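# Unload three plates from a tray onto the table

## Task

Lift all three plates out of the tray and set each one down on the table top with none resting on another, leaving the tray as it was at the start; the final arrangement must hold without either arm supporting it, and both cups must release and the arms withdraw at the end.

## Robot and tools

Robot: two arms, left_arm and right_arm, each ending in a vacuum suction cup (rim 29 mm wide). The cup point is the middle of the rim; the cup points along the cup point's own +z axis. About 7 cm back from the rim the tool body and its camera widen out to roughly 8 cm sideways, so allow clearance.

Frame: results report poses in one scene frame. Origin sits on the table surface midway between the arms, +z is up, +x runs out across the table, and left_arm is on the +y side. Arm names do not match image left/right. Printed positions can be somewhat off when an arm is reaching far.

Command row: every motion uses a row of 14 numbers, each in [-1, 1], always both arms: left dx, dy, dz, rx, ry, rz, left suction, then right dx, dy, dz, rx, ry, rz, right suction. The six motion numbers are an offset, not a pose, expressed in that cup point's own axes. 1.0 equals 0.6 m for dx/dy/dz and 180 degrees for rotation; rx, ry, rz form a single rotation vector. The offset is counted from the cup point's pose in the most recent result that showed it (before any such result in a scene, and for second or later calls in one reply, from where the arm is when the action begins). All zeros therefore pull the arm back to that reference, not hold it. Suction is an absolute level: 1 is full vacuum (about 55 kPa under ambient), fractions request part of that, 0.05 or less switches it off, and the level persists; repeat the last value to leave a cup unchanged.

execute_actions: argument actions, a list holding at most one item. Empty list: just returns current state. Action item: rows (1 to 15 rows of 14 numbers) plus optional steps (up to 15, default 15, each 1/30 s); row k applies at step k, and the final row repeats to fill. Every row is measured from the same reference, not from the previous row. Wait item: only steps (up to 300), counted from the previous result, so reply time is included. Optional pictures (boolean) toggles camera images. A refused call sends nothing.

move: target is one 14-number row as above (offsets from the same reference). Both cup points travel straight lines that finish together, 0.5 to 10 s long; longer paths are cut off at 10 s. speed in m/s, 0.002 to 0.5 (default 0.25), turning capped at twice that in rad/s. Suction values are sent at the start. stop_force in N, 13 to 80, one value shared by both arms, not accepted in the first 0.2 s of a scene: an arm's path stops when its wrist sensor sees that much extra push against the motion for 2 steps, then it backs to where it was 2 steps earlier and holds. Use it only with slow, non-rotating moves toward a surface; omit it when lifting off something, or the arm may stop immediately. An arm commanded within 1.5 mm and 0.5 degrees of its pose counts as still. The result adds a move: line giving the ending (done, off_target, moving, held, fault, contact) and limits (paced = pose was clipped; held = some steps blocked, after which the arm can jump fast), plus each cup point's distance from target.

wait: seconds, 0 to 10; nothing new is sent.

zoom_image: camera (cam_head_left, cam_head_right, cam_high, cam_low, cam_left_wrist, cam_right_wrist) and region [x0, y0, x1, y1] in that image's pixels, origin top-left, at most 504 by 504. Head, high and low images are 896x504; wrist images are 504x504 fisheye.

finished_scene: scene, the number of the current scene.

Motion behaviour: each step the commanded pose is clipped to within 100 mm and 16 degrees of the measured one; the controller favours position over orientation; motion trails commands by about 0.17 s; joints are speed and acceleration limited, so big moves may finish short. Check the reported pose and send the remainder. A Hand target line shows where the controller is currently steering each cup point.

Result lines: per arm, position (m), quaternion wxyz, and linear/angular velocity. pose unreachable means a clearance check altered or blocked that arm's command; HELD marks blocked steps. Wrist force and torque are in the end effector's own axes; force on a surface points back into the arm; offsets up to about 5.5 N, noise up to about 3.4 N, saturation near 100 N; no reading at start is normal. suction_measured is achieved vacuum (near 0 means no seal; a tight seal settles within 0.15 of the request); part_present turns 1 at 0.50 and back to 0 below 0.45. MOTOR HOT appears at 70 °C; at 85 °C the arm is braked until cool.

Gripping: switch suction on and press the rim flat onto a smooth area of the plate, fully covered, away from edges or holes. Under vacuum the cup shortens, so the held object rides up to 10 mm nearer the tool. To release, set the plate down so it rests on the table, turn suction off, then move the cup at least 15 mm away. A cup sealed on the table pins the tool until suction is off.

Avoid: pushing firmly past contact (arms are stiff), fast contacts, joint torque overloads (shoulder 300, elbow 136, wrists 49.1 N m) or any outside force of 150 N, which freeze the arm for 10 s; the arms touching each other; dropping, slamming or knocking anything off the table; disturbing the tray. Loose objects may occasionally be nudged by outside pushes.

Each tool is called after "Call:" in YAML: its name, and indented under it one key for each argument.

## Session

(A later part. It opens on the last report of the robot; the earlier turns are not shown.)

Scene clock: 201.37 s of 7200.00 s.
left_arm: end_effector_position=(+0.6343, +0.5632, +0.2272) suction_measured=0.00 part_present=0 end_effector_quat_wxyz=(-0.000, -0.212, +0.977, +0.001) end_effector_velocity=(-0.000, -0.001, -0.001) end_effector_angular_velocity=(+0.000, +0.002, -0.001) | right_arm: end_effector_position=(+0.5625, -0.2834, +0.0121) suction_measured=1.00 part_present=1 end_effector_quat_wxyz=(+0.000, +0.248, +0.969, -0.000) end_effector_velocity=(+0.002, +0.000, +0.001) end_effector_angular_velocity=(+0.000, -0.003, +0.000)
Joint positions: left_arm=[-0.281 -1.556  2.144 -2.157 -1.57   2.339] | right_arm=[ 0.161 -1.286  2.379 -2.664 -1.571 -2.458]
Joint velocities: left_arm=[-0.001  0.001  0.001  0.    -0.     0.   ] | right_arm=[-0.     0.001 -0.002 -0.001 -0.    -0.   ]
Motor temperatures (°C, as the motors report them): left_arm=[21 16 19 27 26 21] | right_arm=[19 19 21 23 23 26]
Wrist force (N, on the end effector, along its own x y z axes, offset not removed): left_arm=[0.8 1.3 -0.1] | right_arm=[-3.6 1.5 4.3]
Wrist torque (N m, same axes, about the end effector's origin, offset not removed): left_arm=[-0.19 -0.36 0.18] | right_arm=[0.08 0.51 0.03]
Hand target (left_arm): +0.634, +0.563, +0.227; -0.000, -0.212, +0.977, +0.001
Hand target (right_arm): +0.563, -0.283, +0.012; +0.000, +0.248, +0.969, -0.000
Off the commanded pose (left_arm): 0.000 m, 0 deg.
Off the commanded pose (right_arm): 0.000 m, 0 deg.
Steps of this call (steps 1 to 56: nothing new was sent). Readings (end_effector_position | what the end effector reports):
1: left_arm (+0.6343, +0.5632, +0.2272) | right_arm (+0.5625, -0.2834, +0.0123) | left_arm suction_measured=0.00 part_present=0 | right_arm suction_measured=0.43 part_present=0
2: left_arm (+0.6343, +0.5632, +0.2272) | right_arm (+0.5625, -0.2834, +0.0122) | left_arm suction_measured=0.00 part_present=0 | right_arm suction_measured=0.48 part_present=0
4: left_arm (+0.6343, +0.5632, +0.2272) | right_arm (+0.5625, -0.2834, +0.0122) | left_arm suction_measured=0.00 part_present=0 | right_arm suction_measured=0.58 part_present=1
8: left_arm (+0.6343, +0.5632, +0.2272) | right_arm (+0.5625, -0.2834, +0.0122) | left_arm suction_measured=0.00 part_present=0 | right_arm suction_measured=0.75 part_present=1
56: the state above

Call:
move:
  target: [0,0,0,0,0,0,0, 0,0,-0.1217,0,0,0,1]
  speed: 0.15

Call:
move:
  target: [0,0,0,0,0,0,0, 0,-0.2833,0,0,0,0,1]
  speed: 0.3

Call:
move:
  target: [0,0,0,0,0,0,0, 0,0,0.12,0,0,0,1]
  speed: 0.15

Call:
move:
  target: [0,0,0,0,0,0,0, 0,0,0.028,0,0,0,1]
  speed: 0.008
  stop_force: 13

Scene clock: 222.60 s of 7200.00 s.
left_arm: end_effector_position=(+0.6343, +0.5632, +0.2272) suction_measured=0.00 part_present=0 end_effector_quat_wxyz=(-0.000, -0.212, +0.977, +0.001) end_effector_velocity=(+0.000, +0.000, +0.000) end_effector_angular_velocity=(+0.000, -0.002, +0.000) | right_arm: end_effector_position=(+0.5625, -0.2834, +0.0850) suction_measured=0.98 part_present=1 end_effector_quat_wxyz=(+0.000, +0.248, +0.969, -0.000) end_effector_velocity=(-0.001, -0.000, +0.002) end_effector_angular_velocity=(-0.001, +0.001, +0.002)
Joint positions: left_arm=[-0.281 -1.556  2.144 -2.157 -1.57   2.339] | right_arm=[ 0.161 -1.429  2.345 -2.486 -1.571 -2.458]
Joint velocities: left_arm=[ 0.    -0.     0.    -0.001  0.001  0.   ] | right_arm=[-0.    -0.004 -0.001  0.006 -0.001 -0.002]
Motor temperatures (°C, as the motors report them): left_arm=[21 16 19 27 26 21] | right_arm=[19 19 21 23 23 26]
Wrist force (N, on the end effector, along its own x y z axes, offset not removed): left_arm=[1.1 1.3 0.7] | right_arm=[-2.1 1.8 0.2]
Wrist torque (N m, same axes, about the end effector's origin, offset not removed): left_arm=[-0.15 -0.36 0.22] | right_arm=[0.22 0.31 -0.08]
Hand target (left_arm): +0.634, +0.563, +0.227; -0.000, -0.212, +0.977, +0.001
Hand target (right_arm): +0.562, -0.283, +0.085; +0.000, +0.248, +0.969, -0.000
Off the commanded pose (left_arm): 0.000 m, 0 deg.
Off the commanded pose (right_arm): 0.000 m, 0 deg.
move: done

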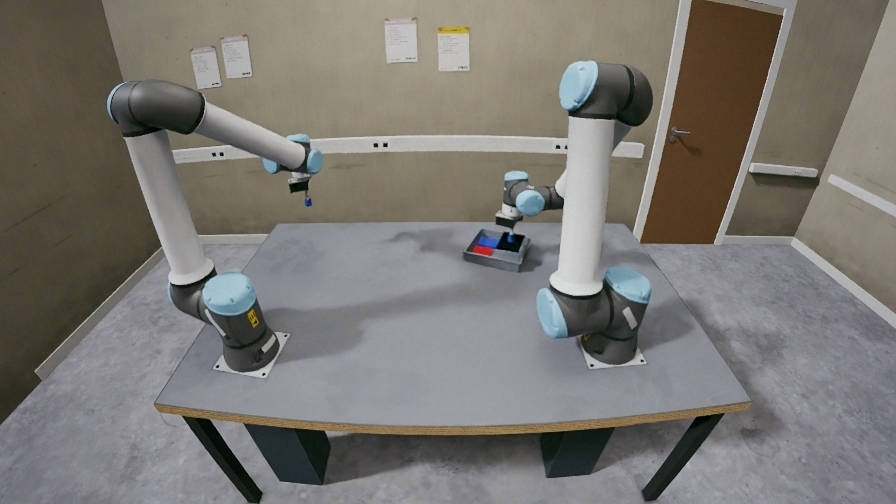

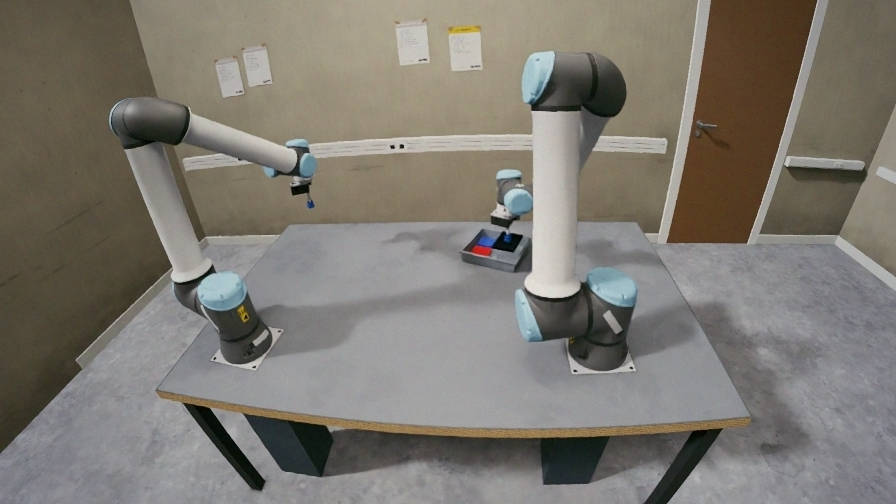

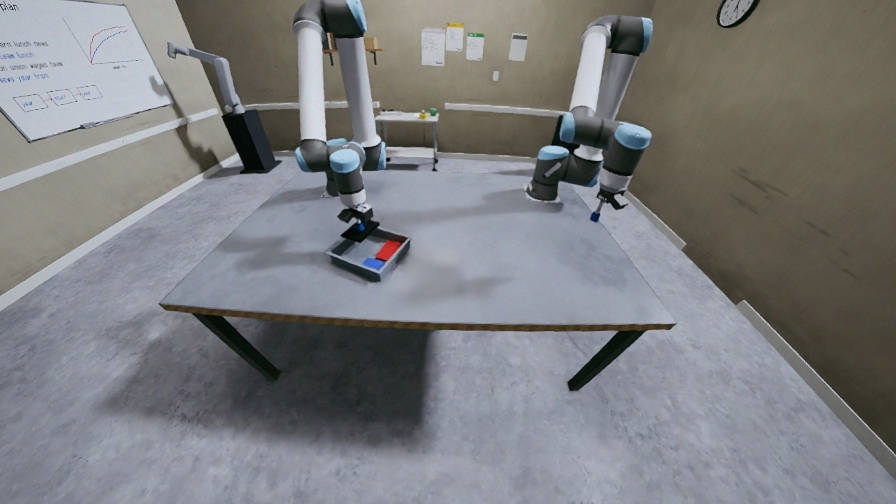

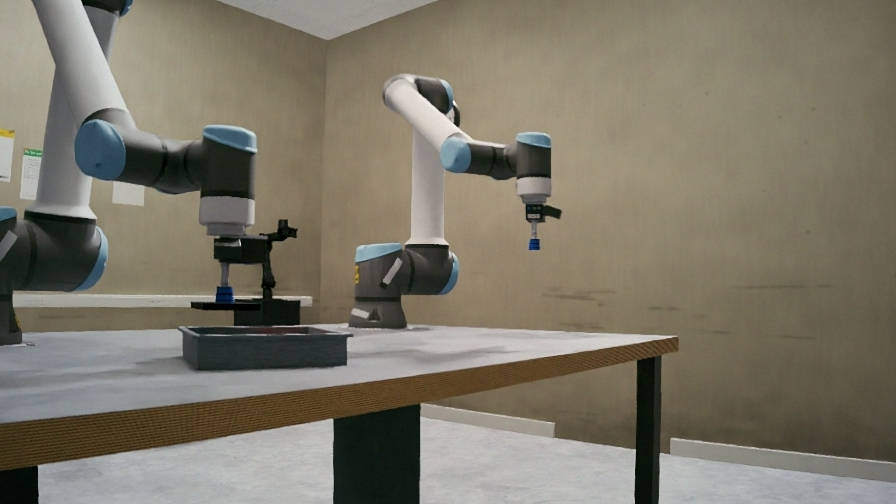

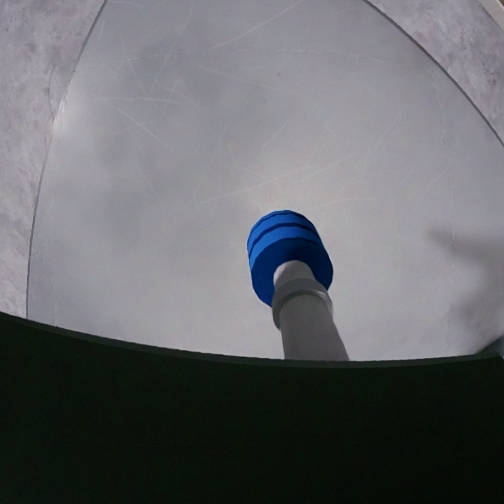

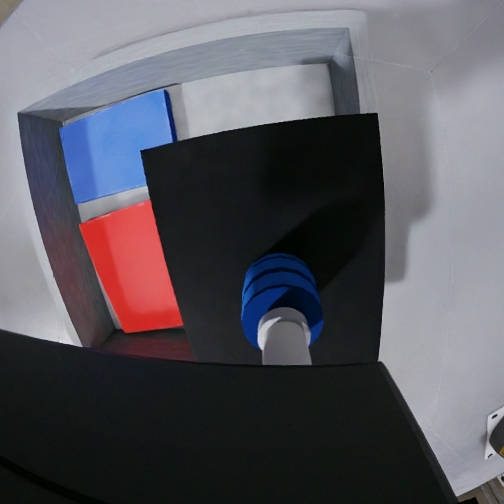

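Scene clock: 223.80 s of 7200.00 s.
left_arm: end_effector_position=(+0.6343, +0.5632, +0.2272) suction_measured=0.00 part_present=0 end_effector_quat_wxyz=(-0.000, -0.212, +0.977, +0.001) end_effector_velocity=(-0.001, +0.000, -0.001) end_effector_angular_velocity=(-0.000, +0.001, +0.000) | right_arm: end_effector_position=(+0.4807, -0.4322, +0.0848) suction_measured=0.98 part_present=1 end_effector_quat_wxyz=(-0.000, +0.248, +0.969, -0.000) end_effector_velocity=(-0.000, -0.002, +0.000) end_effector_angular_velocity=(+0.002, -0.001, -0.001)
Joint positions: left_arm=[-0.281 -1.556  2.144 -2.157 -1.57   2.339] | right_arm=[-0.142 -1.65   2.578 -2.499 -1.571 -2.761]
Joint velocities: left_arm=[ 0.    -0.     0.001 -0.    -0.001  0.   ] | right_arm=[-0.007 -0.004  0.002  0.001  0.002 -0.006]
Motor temperatures (°C, as the motors report them): left_arm=[21 16 19 27 26 21] | right_arm=[19 19 21 23 23 26]
Wrist force (N, on the end effector, along its own x y z axes, offset not removed): left_arm=[-0.8 1.8 -2.8] | right_arm=[-0.7 2.4 3.3]
Wrist torque (N m, same axes, about the end effector's origin, offset not removed): left_arm=[-0.09 -0.10 0.19] | right_arm=[0.19 0.11 0.00]
Hand target (left_arm): +0.634, +0.563, +0.227; -0.000, -0.212, +0.977, +0.001
Hand target (right_arm): +0.481, -0.432, +0.085; -0.000, +0.248, +0.969, -0.000
Off the commanded pose (left_arm): 0.000 m, 0 deg.
Off the commanded pose (right_arm): 0.000 m, 0 deg.
move: done

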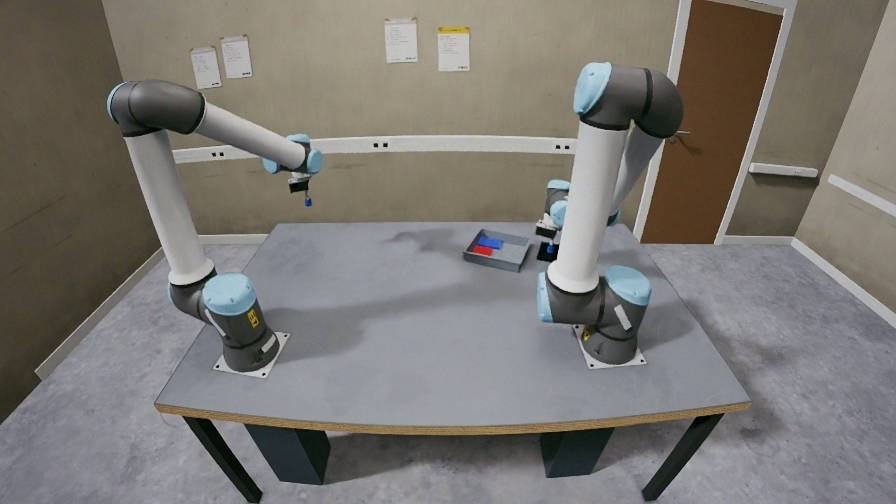

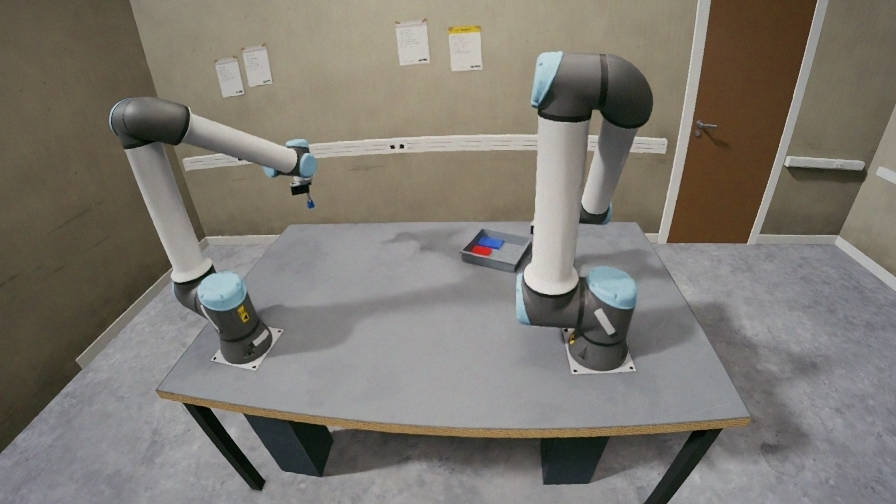

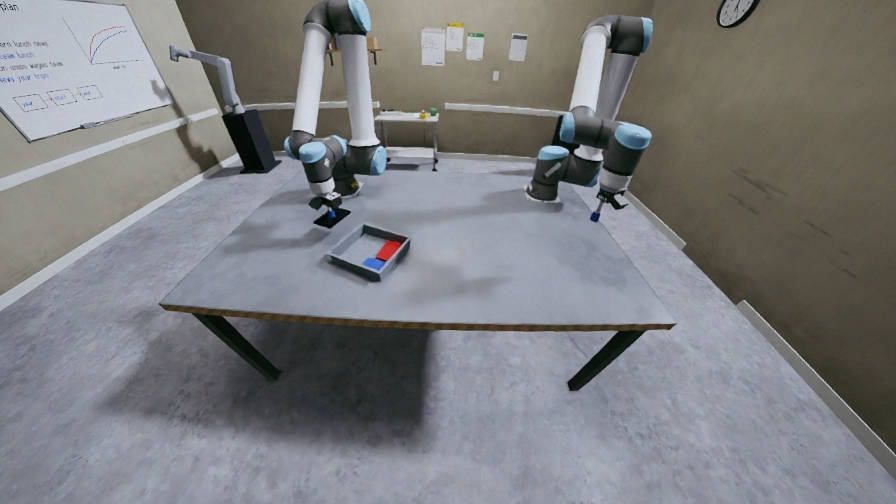

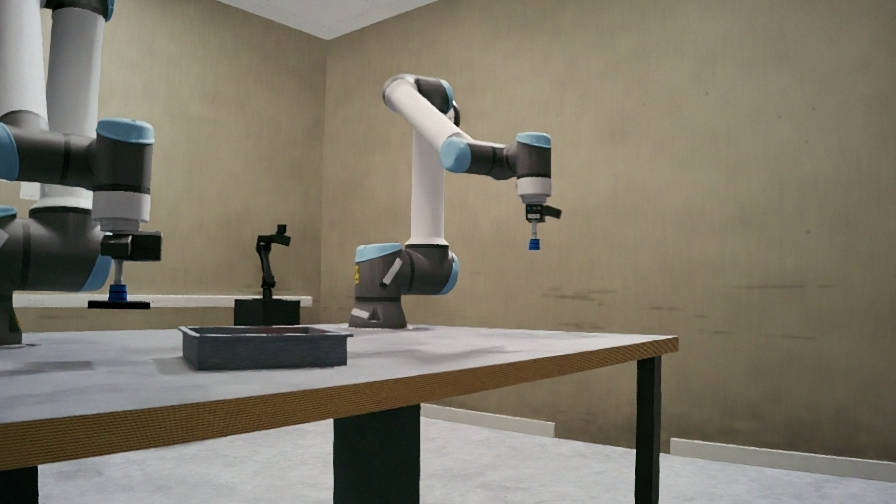

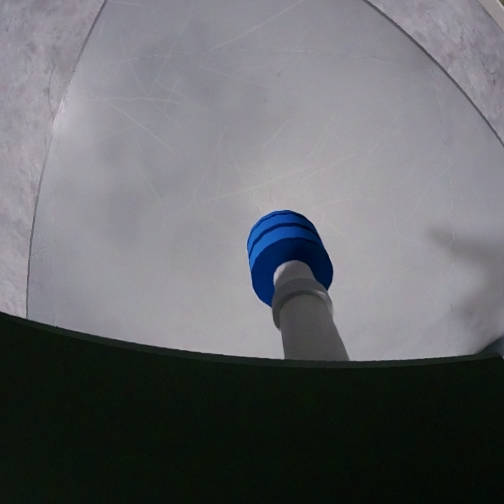

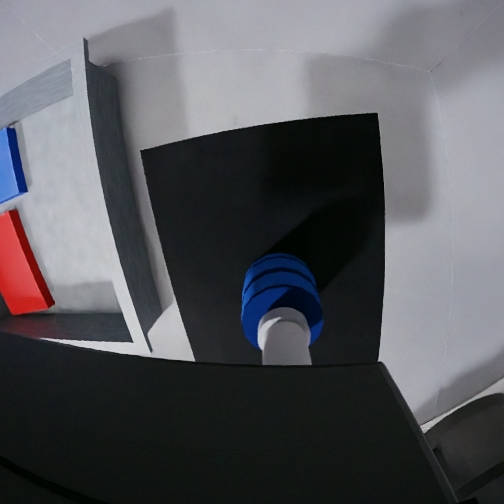

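Scene clock: 224.83 s of 7200.00 s.
left_arm: end_effector_position=(+0.6343, +0.5632, +0.2272) suction_measured=0.00 part_present=0 end_effector_quat_wxyz=(-0.000, -0.212, +0.977, +0.001) end_effector_velocity=(-0.000, -0.001, -0.000) end_effector_angular_velocity=(-0.001, +0.000, -0.001) | right_arm: end_effector_position=(+0.4807, -0.4322, +0.0130) suction_measured=0.96 part_present=1 end_effector_quat_wxyz=(-0.000, +0.248, +0.969, -0.000) end_effector_velocity=(+0.000, +0.000, -0.002) end_effector_angular_velocity=(-0.000, +0.000, +0.000)
Joint positions: left_arm=[-0.281 -1.556  2.144 -2.157 -1.57   2.339] | right_arm=[-0.142 -1.451  2.625 -2.744 -1.571 -2.761]
Joint velocities: left_arm=[-0.001  0.     0.    -0.    -0.001  0.   ] | right_arm=[ 0.001  0.005  0.    -0.005 -0.     0.001]
Motor temperatures (°C, as the motors report them): left_arm=[21 16 19 27 26 21] | right_arm=[19 19 21 23 23 26]
Wrist force (N, on the end effector, along its own x y z axes, offset not removed): left_arm=[2.4 2.2 -2.1] | right_arm=[-0.8 0.8 8.1]
Wrist torque (N m, same axes, about the end effector's origin, offset not removed): left_arm=[-0.10 -0.54 0.12] | right_arm=[0.14 0.27 0.06]
Hand target (left_arm): +0.634, +0.563, +0.227; -0.000, -0.212, +0.977, +0.001
Hand target (right_arm): +0.481, -0.432, +0.013; -0.000, +0.248, +0.969, -0.000
Off the commanded pose (left_arm): 0.000 m, 0 deg.
Off the commanded pose (right_arm): 0.000 m, 0 deg.
move: done

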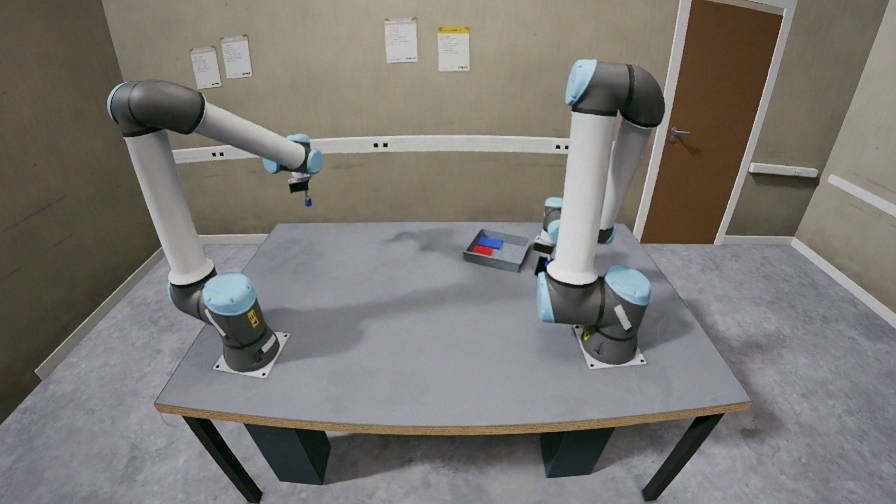

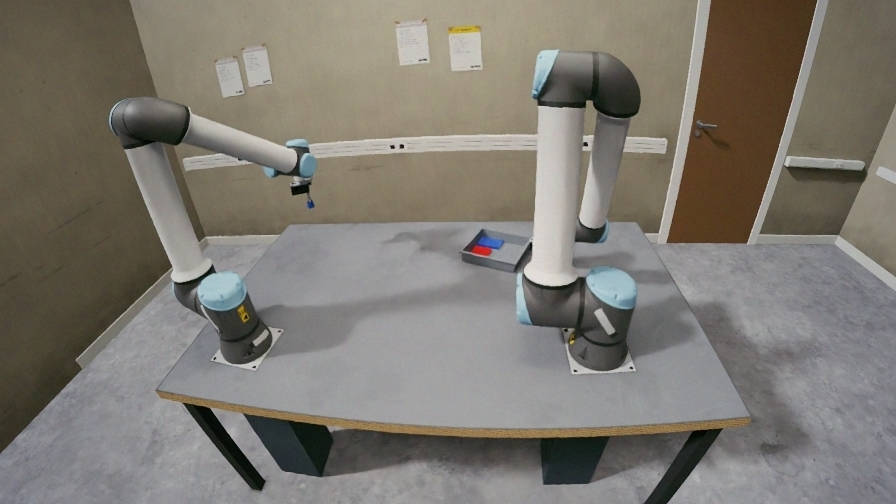

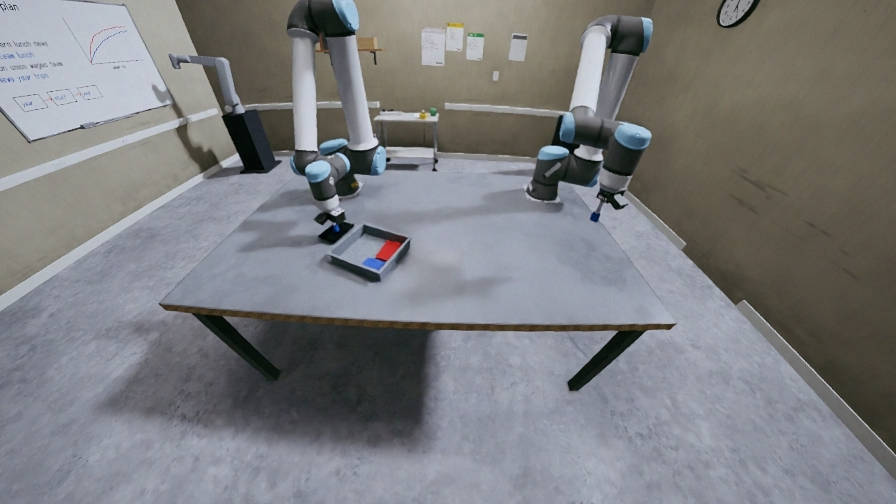

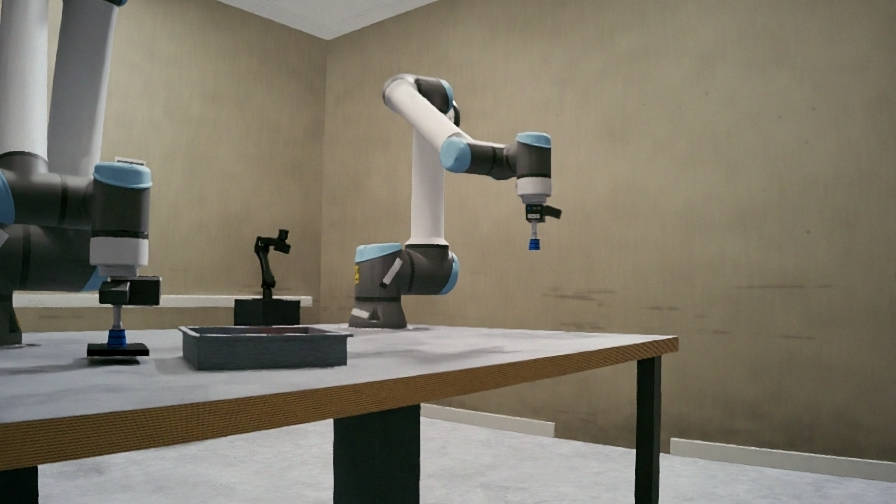

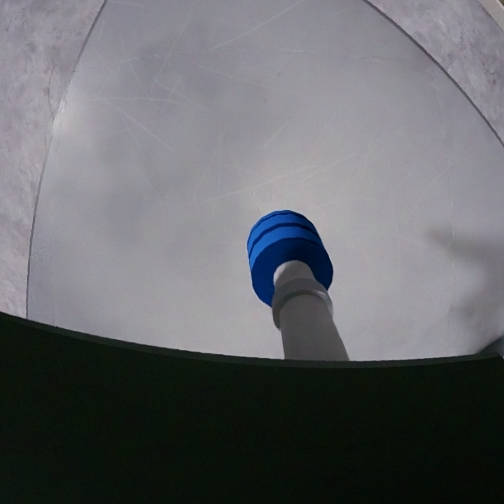

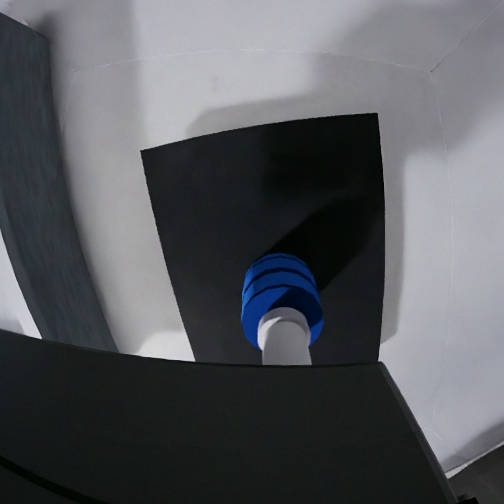

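Scene clock: 226.83 s of 7200.00 s.
left_arm: end_effector_position=(+0.6343, +0.5632, +0.2272) suction_measured=0.00 part_present=0 end_effector_quat_wxyz=(-0.000, -0.212, +0.977, +0.001) end_effector_velocity=(-0.000, -0.001, +0.000) end_effector_angular_velocity=(+0.000, +0.000, -0.001) | right_arm: end_effector_position=(+0.4806, -0.4322, +0.0001) suction_measured=0.96 part_present=1 end_effector_quat_wxyz=(-0.000, +0.248, +0.969, -0.000) end_effector_velocity=(-0.000, +0.000, +0.002) end_effector_angular_velocity=(+0.000, +0.001, +0.001)
Joint positions: left_arm=[-0.281 -1.556  2.144 -2.157 -1.57   2.339] | right_arm=[-0.142 -1.412  2.63  -2.789 -1.571 -2.761]
Joint velocities: left_arm=[-0.002 -0.    -0.001  0.001  0.    -0.001] | right_arm=[ 0.001 -0.006 -0.001  0.008 -0.    -0.001]
Motor temperatures (°C, as the motors report them): left_arm=[21 16 19 27 26 21] | right_arm=[19 19 21 23 23 26]
Wrist force (N, on the end effector, along its own x y z axes, offset not removed): left_arm=[0.6 0.4 -0.9] | right_arm=[0.1 1.8 -16.9]
Wrist torque (N m, same axes, about the end effector's origin, offset not removed): left_arm=[-0.35 -0.31 0.14] | right_arm=[0.19 -0.06 0.02]
Hand target (left_arm): +0.634, +0.563, +0.227; -0.000, -0.212, +0.977, +0.001
Hand target (right_arm): +0.481, -0.432, +0.000; -0.000, +0.248, +0.969, -0.000
Off the commanded pose (left_arm): 0.000 m, 0 deg.
Off the commanded pose (right_arm): 0.004 m, 0 deg.
move: contact (right_arm)

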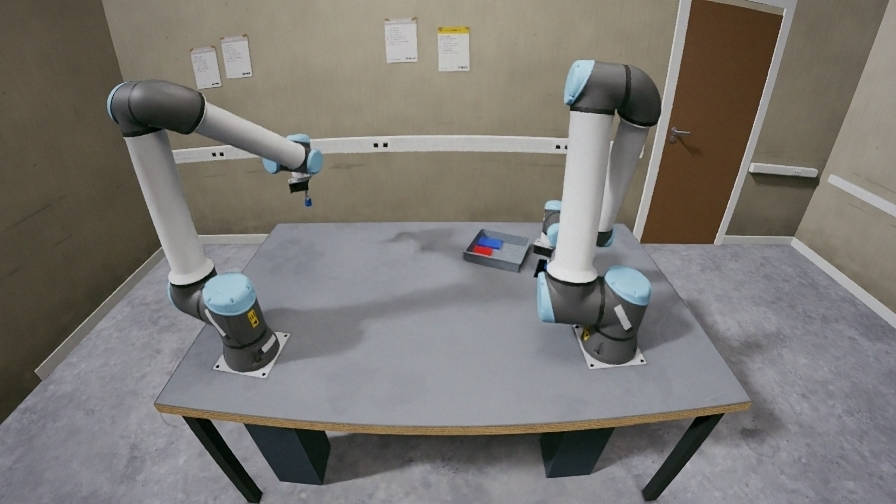

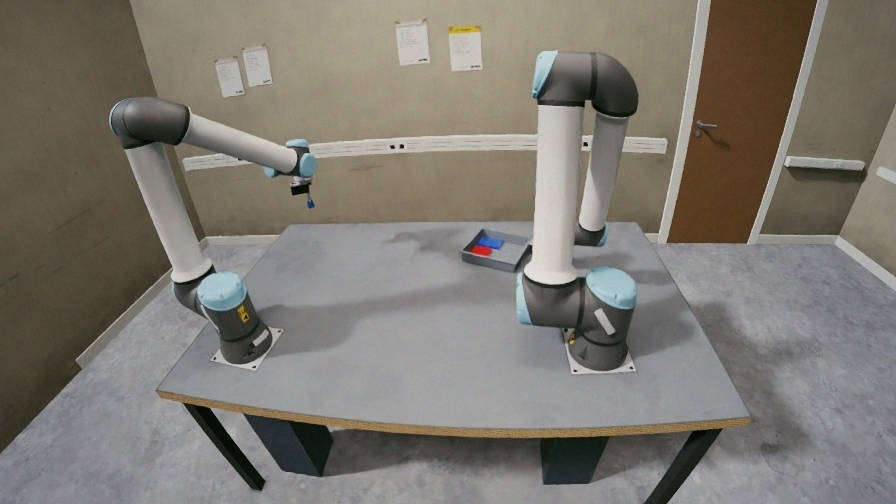

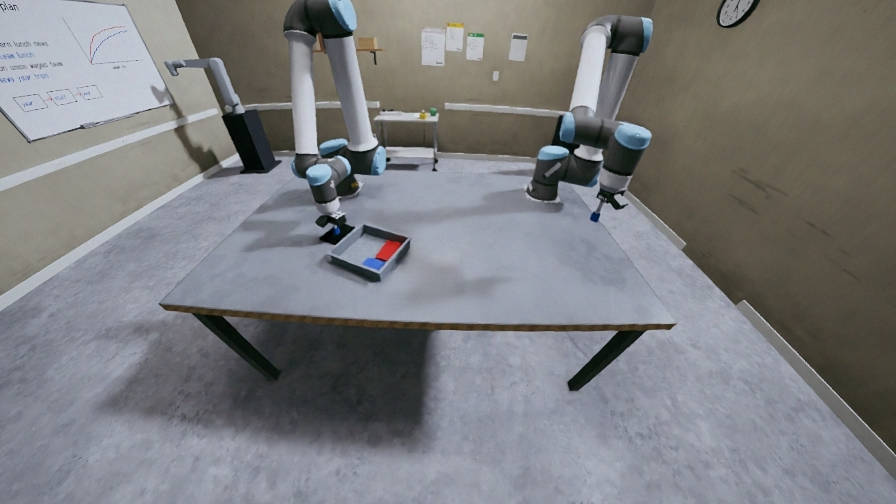

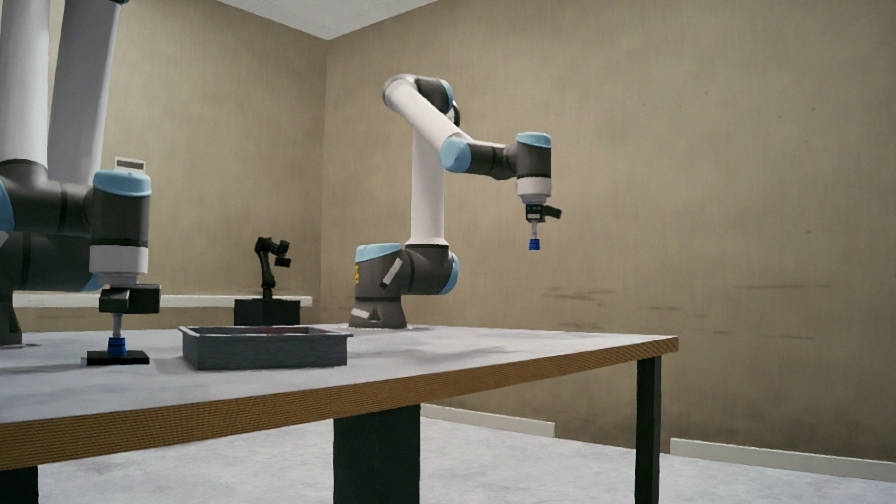

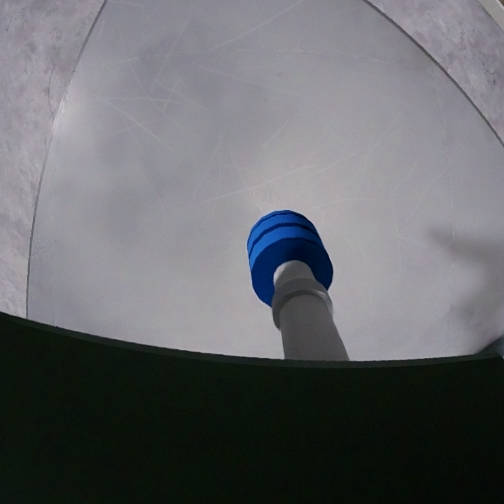

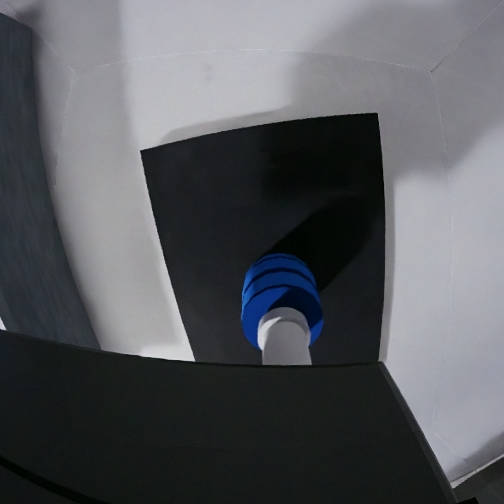

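Call:
execute_actions:
  actions:
    - {"rows": [[0,0,0,0,0,0,0, 0,0,-0.001,0,0,0,0]], "steps": 12}
  pictures: false

Scene clock: 229.17 s of 7200.00 s.
left_arm: end_effector_position=(+0.6343, +0.5632, +0.2272) suction_measured=0.00 part_present=0 end_effector_quat_wxyz=(-0.000, -0.212, +0.977, +0.001) end_effector_velocity=(-0.000, -0.001, -0.001) end_effector_angular_velocity=(+0.002, +0.002, -0.001) | right_arm: end_effector_position=(+0.4806, -0.4322, +0.0007) suction_measured=0.00 part_present=0 end_effector_quat_wxyz=(-0.000, +0.248, +0.969, -0.000) end_effector_velocity=(-0.002, +0.000, -0.001) end_effector_angular_velocity=(+0.001, +0.005, -0.001)
Joint positions: left_arm=[-0.281 -1.556  2.144 -2.157 -1.57   2.339] | right_arm=[-0.142 -1.413  2.63  -2.787 -1.571 -2.761]
Joint velocities: left_arm=[-0.001  0.001 -0.     0.001  0.001 -0.   ] | right_arm=[0.    0.001 0.001 0.003 0.    0.001]
Motor temperatures (°C, as the motors report them): left_arm=[21 16 19 27 26 21] | right_arm=[19 19 21 23 23 26]
Wrist force (N, on the end effector, along its own x y z axes, offset not removed): left_arm=[1.0 1.5 -1.3] | right_arm=[-5.9 4.0 -10.3]
Wrist torque (N m, same axes, about the end effector's origin, offset not removed): left_arm=[-0.17 -0.30 0.19] | right_arm=[0.54 0.95 0.13]
Hand target (left_arm): +0.634, +0.563, +0.227; -0.000, -0.212, +0.977, +0.001
Hand target (right_arm): +0.481, -0.432, +0.001; -0.000, +0.248, +0.969, -0.000
Off the commanded pose (left_arm): 0.000 m, 0 deg.
Off the commanded pose (right_arm): 0.000 m, 0 deg.
Steps of this call (steps 1 to 58: nothing new was sent; steps 59 to 70: all 12 steps of this action). Readings (end_effector_position | what the end effector reports):
59: left_arm (+0.6343, +0.5632, +0.2272) | right_arm (+0.4807, -0.4322, +0.0003) | left_arm suction_measured=0.00 part_present=0 | right_arm suction_measured=0.30 part_present=0
60: left_arm (+0.6343, +0.5632, +0.2272) | right_arm (+0.4807, -0.4322, +0.0004) | left_arm suction_measured=0.00 part_present=0 | right_arm suction_measured=0.00 part_present=0
62: left_arm (+0.6343, +0.5632, +0.2272) | right_arm (+0.4807, -0.4322, +0.0006) | left_arm suction_measured=0.00 part_present=0 | right_arm suction_measured=0.00 part_present=0
66: left_arm (+0.6343, +0.5632, +0.2272) | right_arm (+0.4807, -0.4322, +0.0007) | left_arm suction_measured=0.00 part_present=0 | right_arm suction_measured=0.00 part_present=0
70: the state above


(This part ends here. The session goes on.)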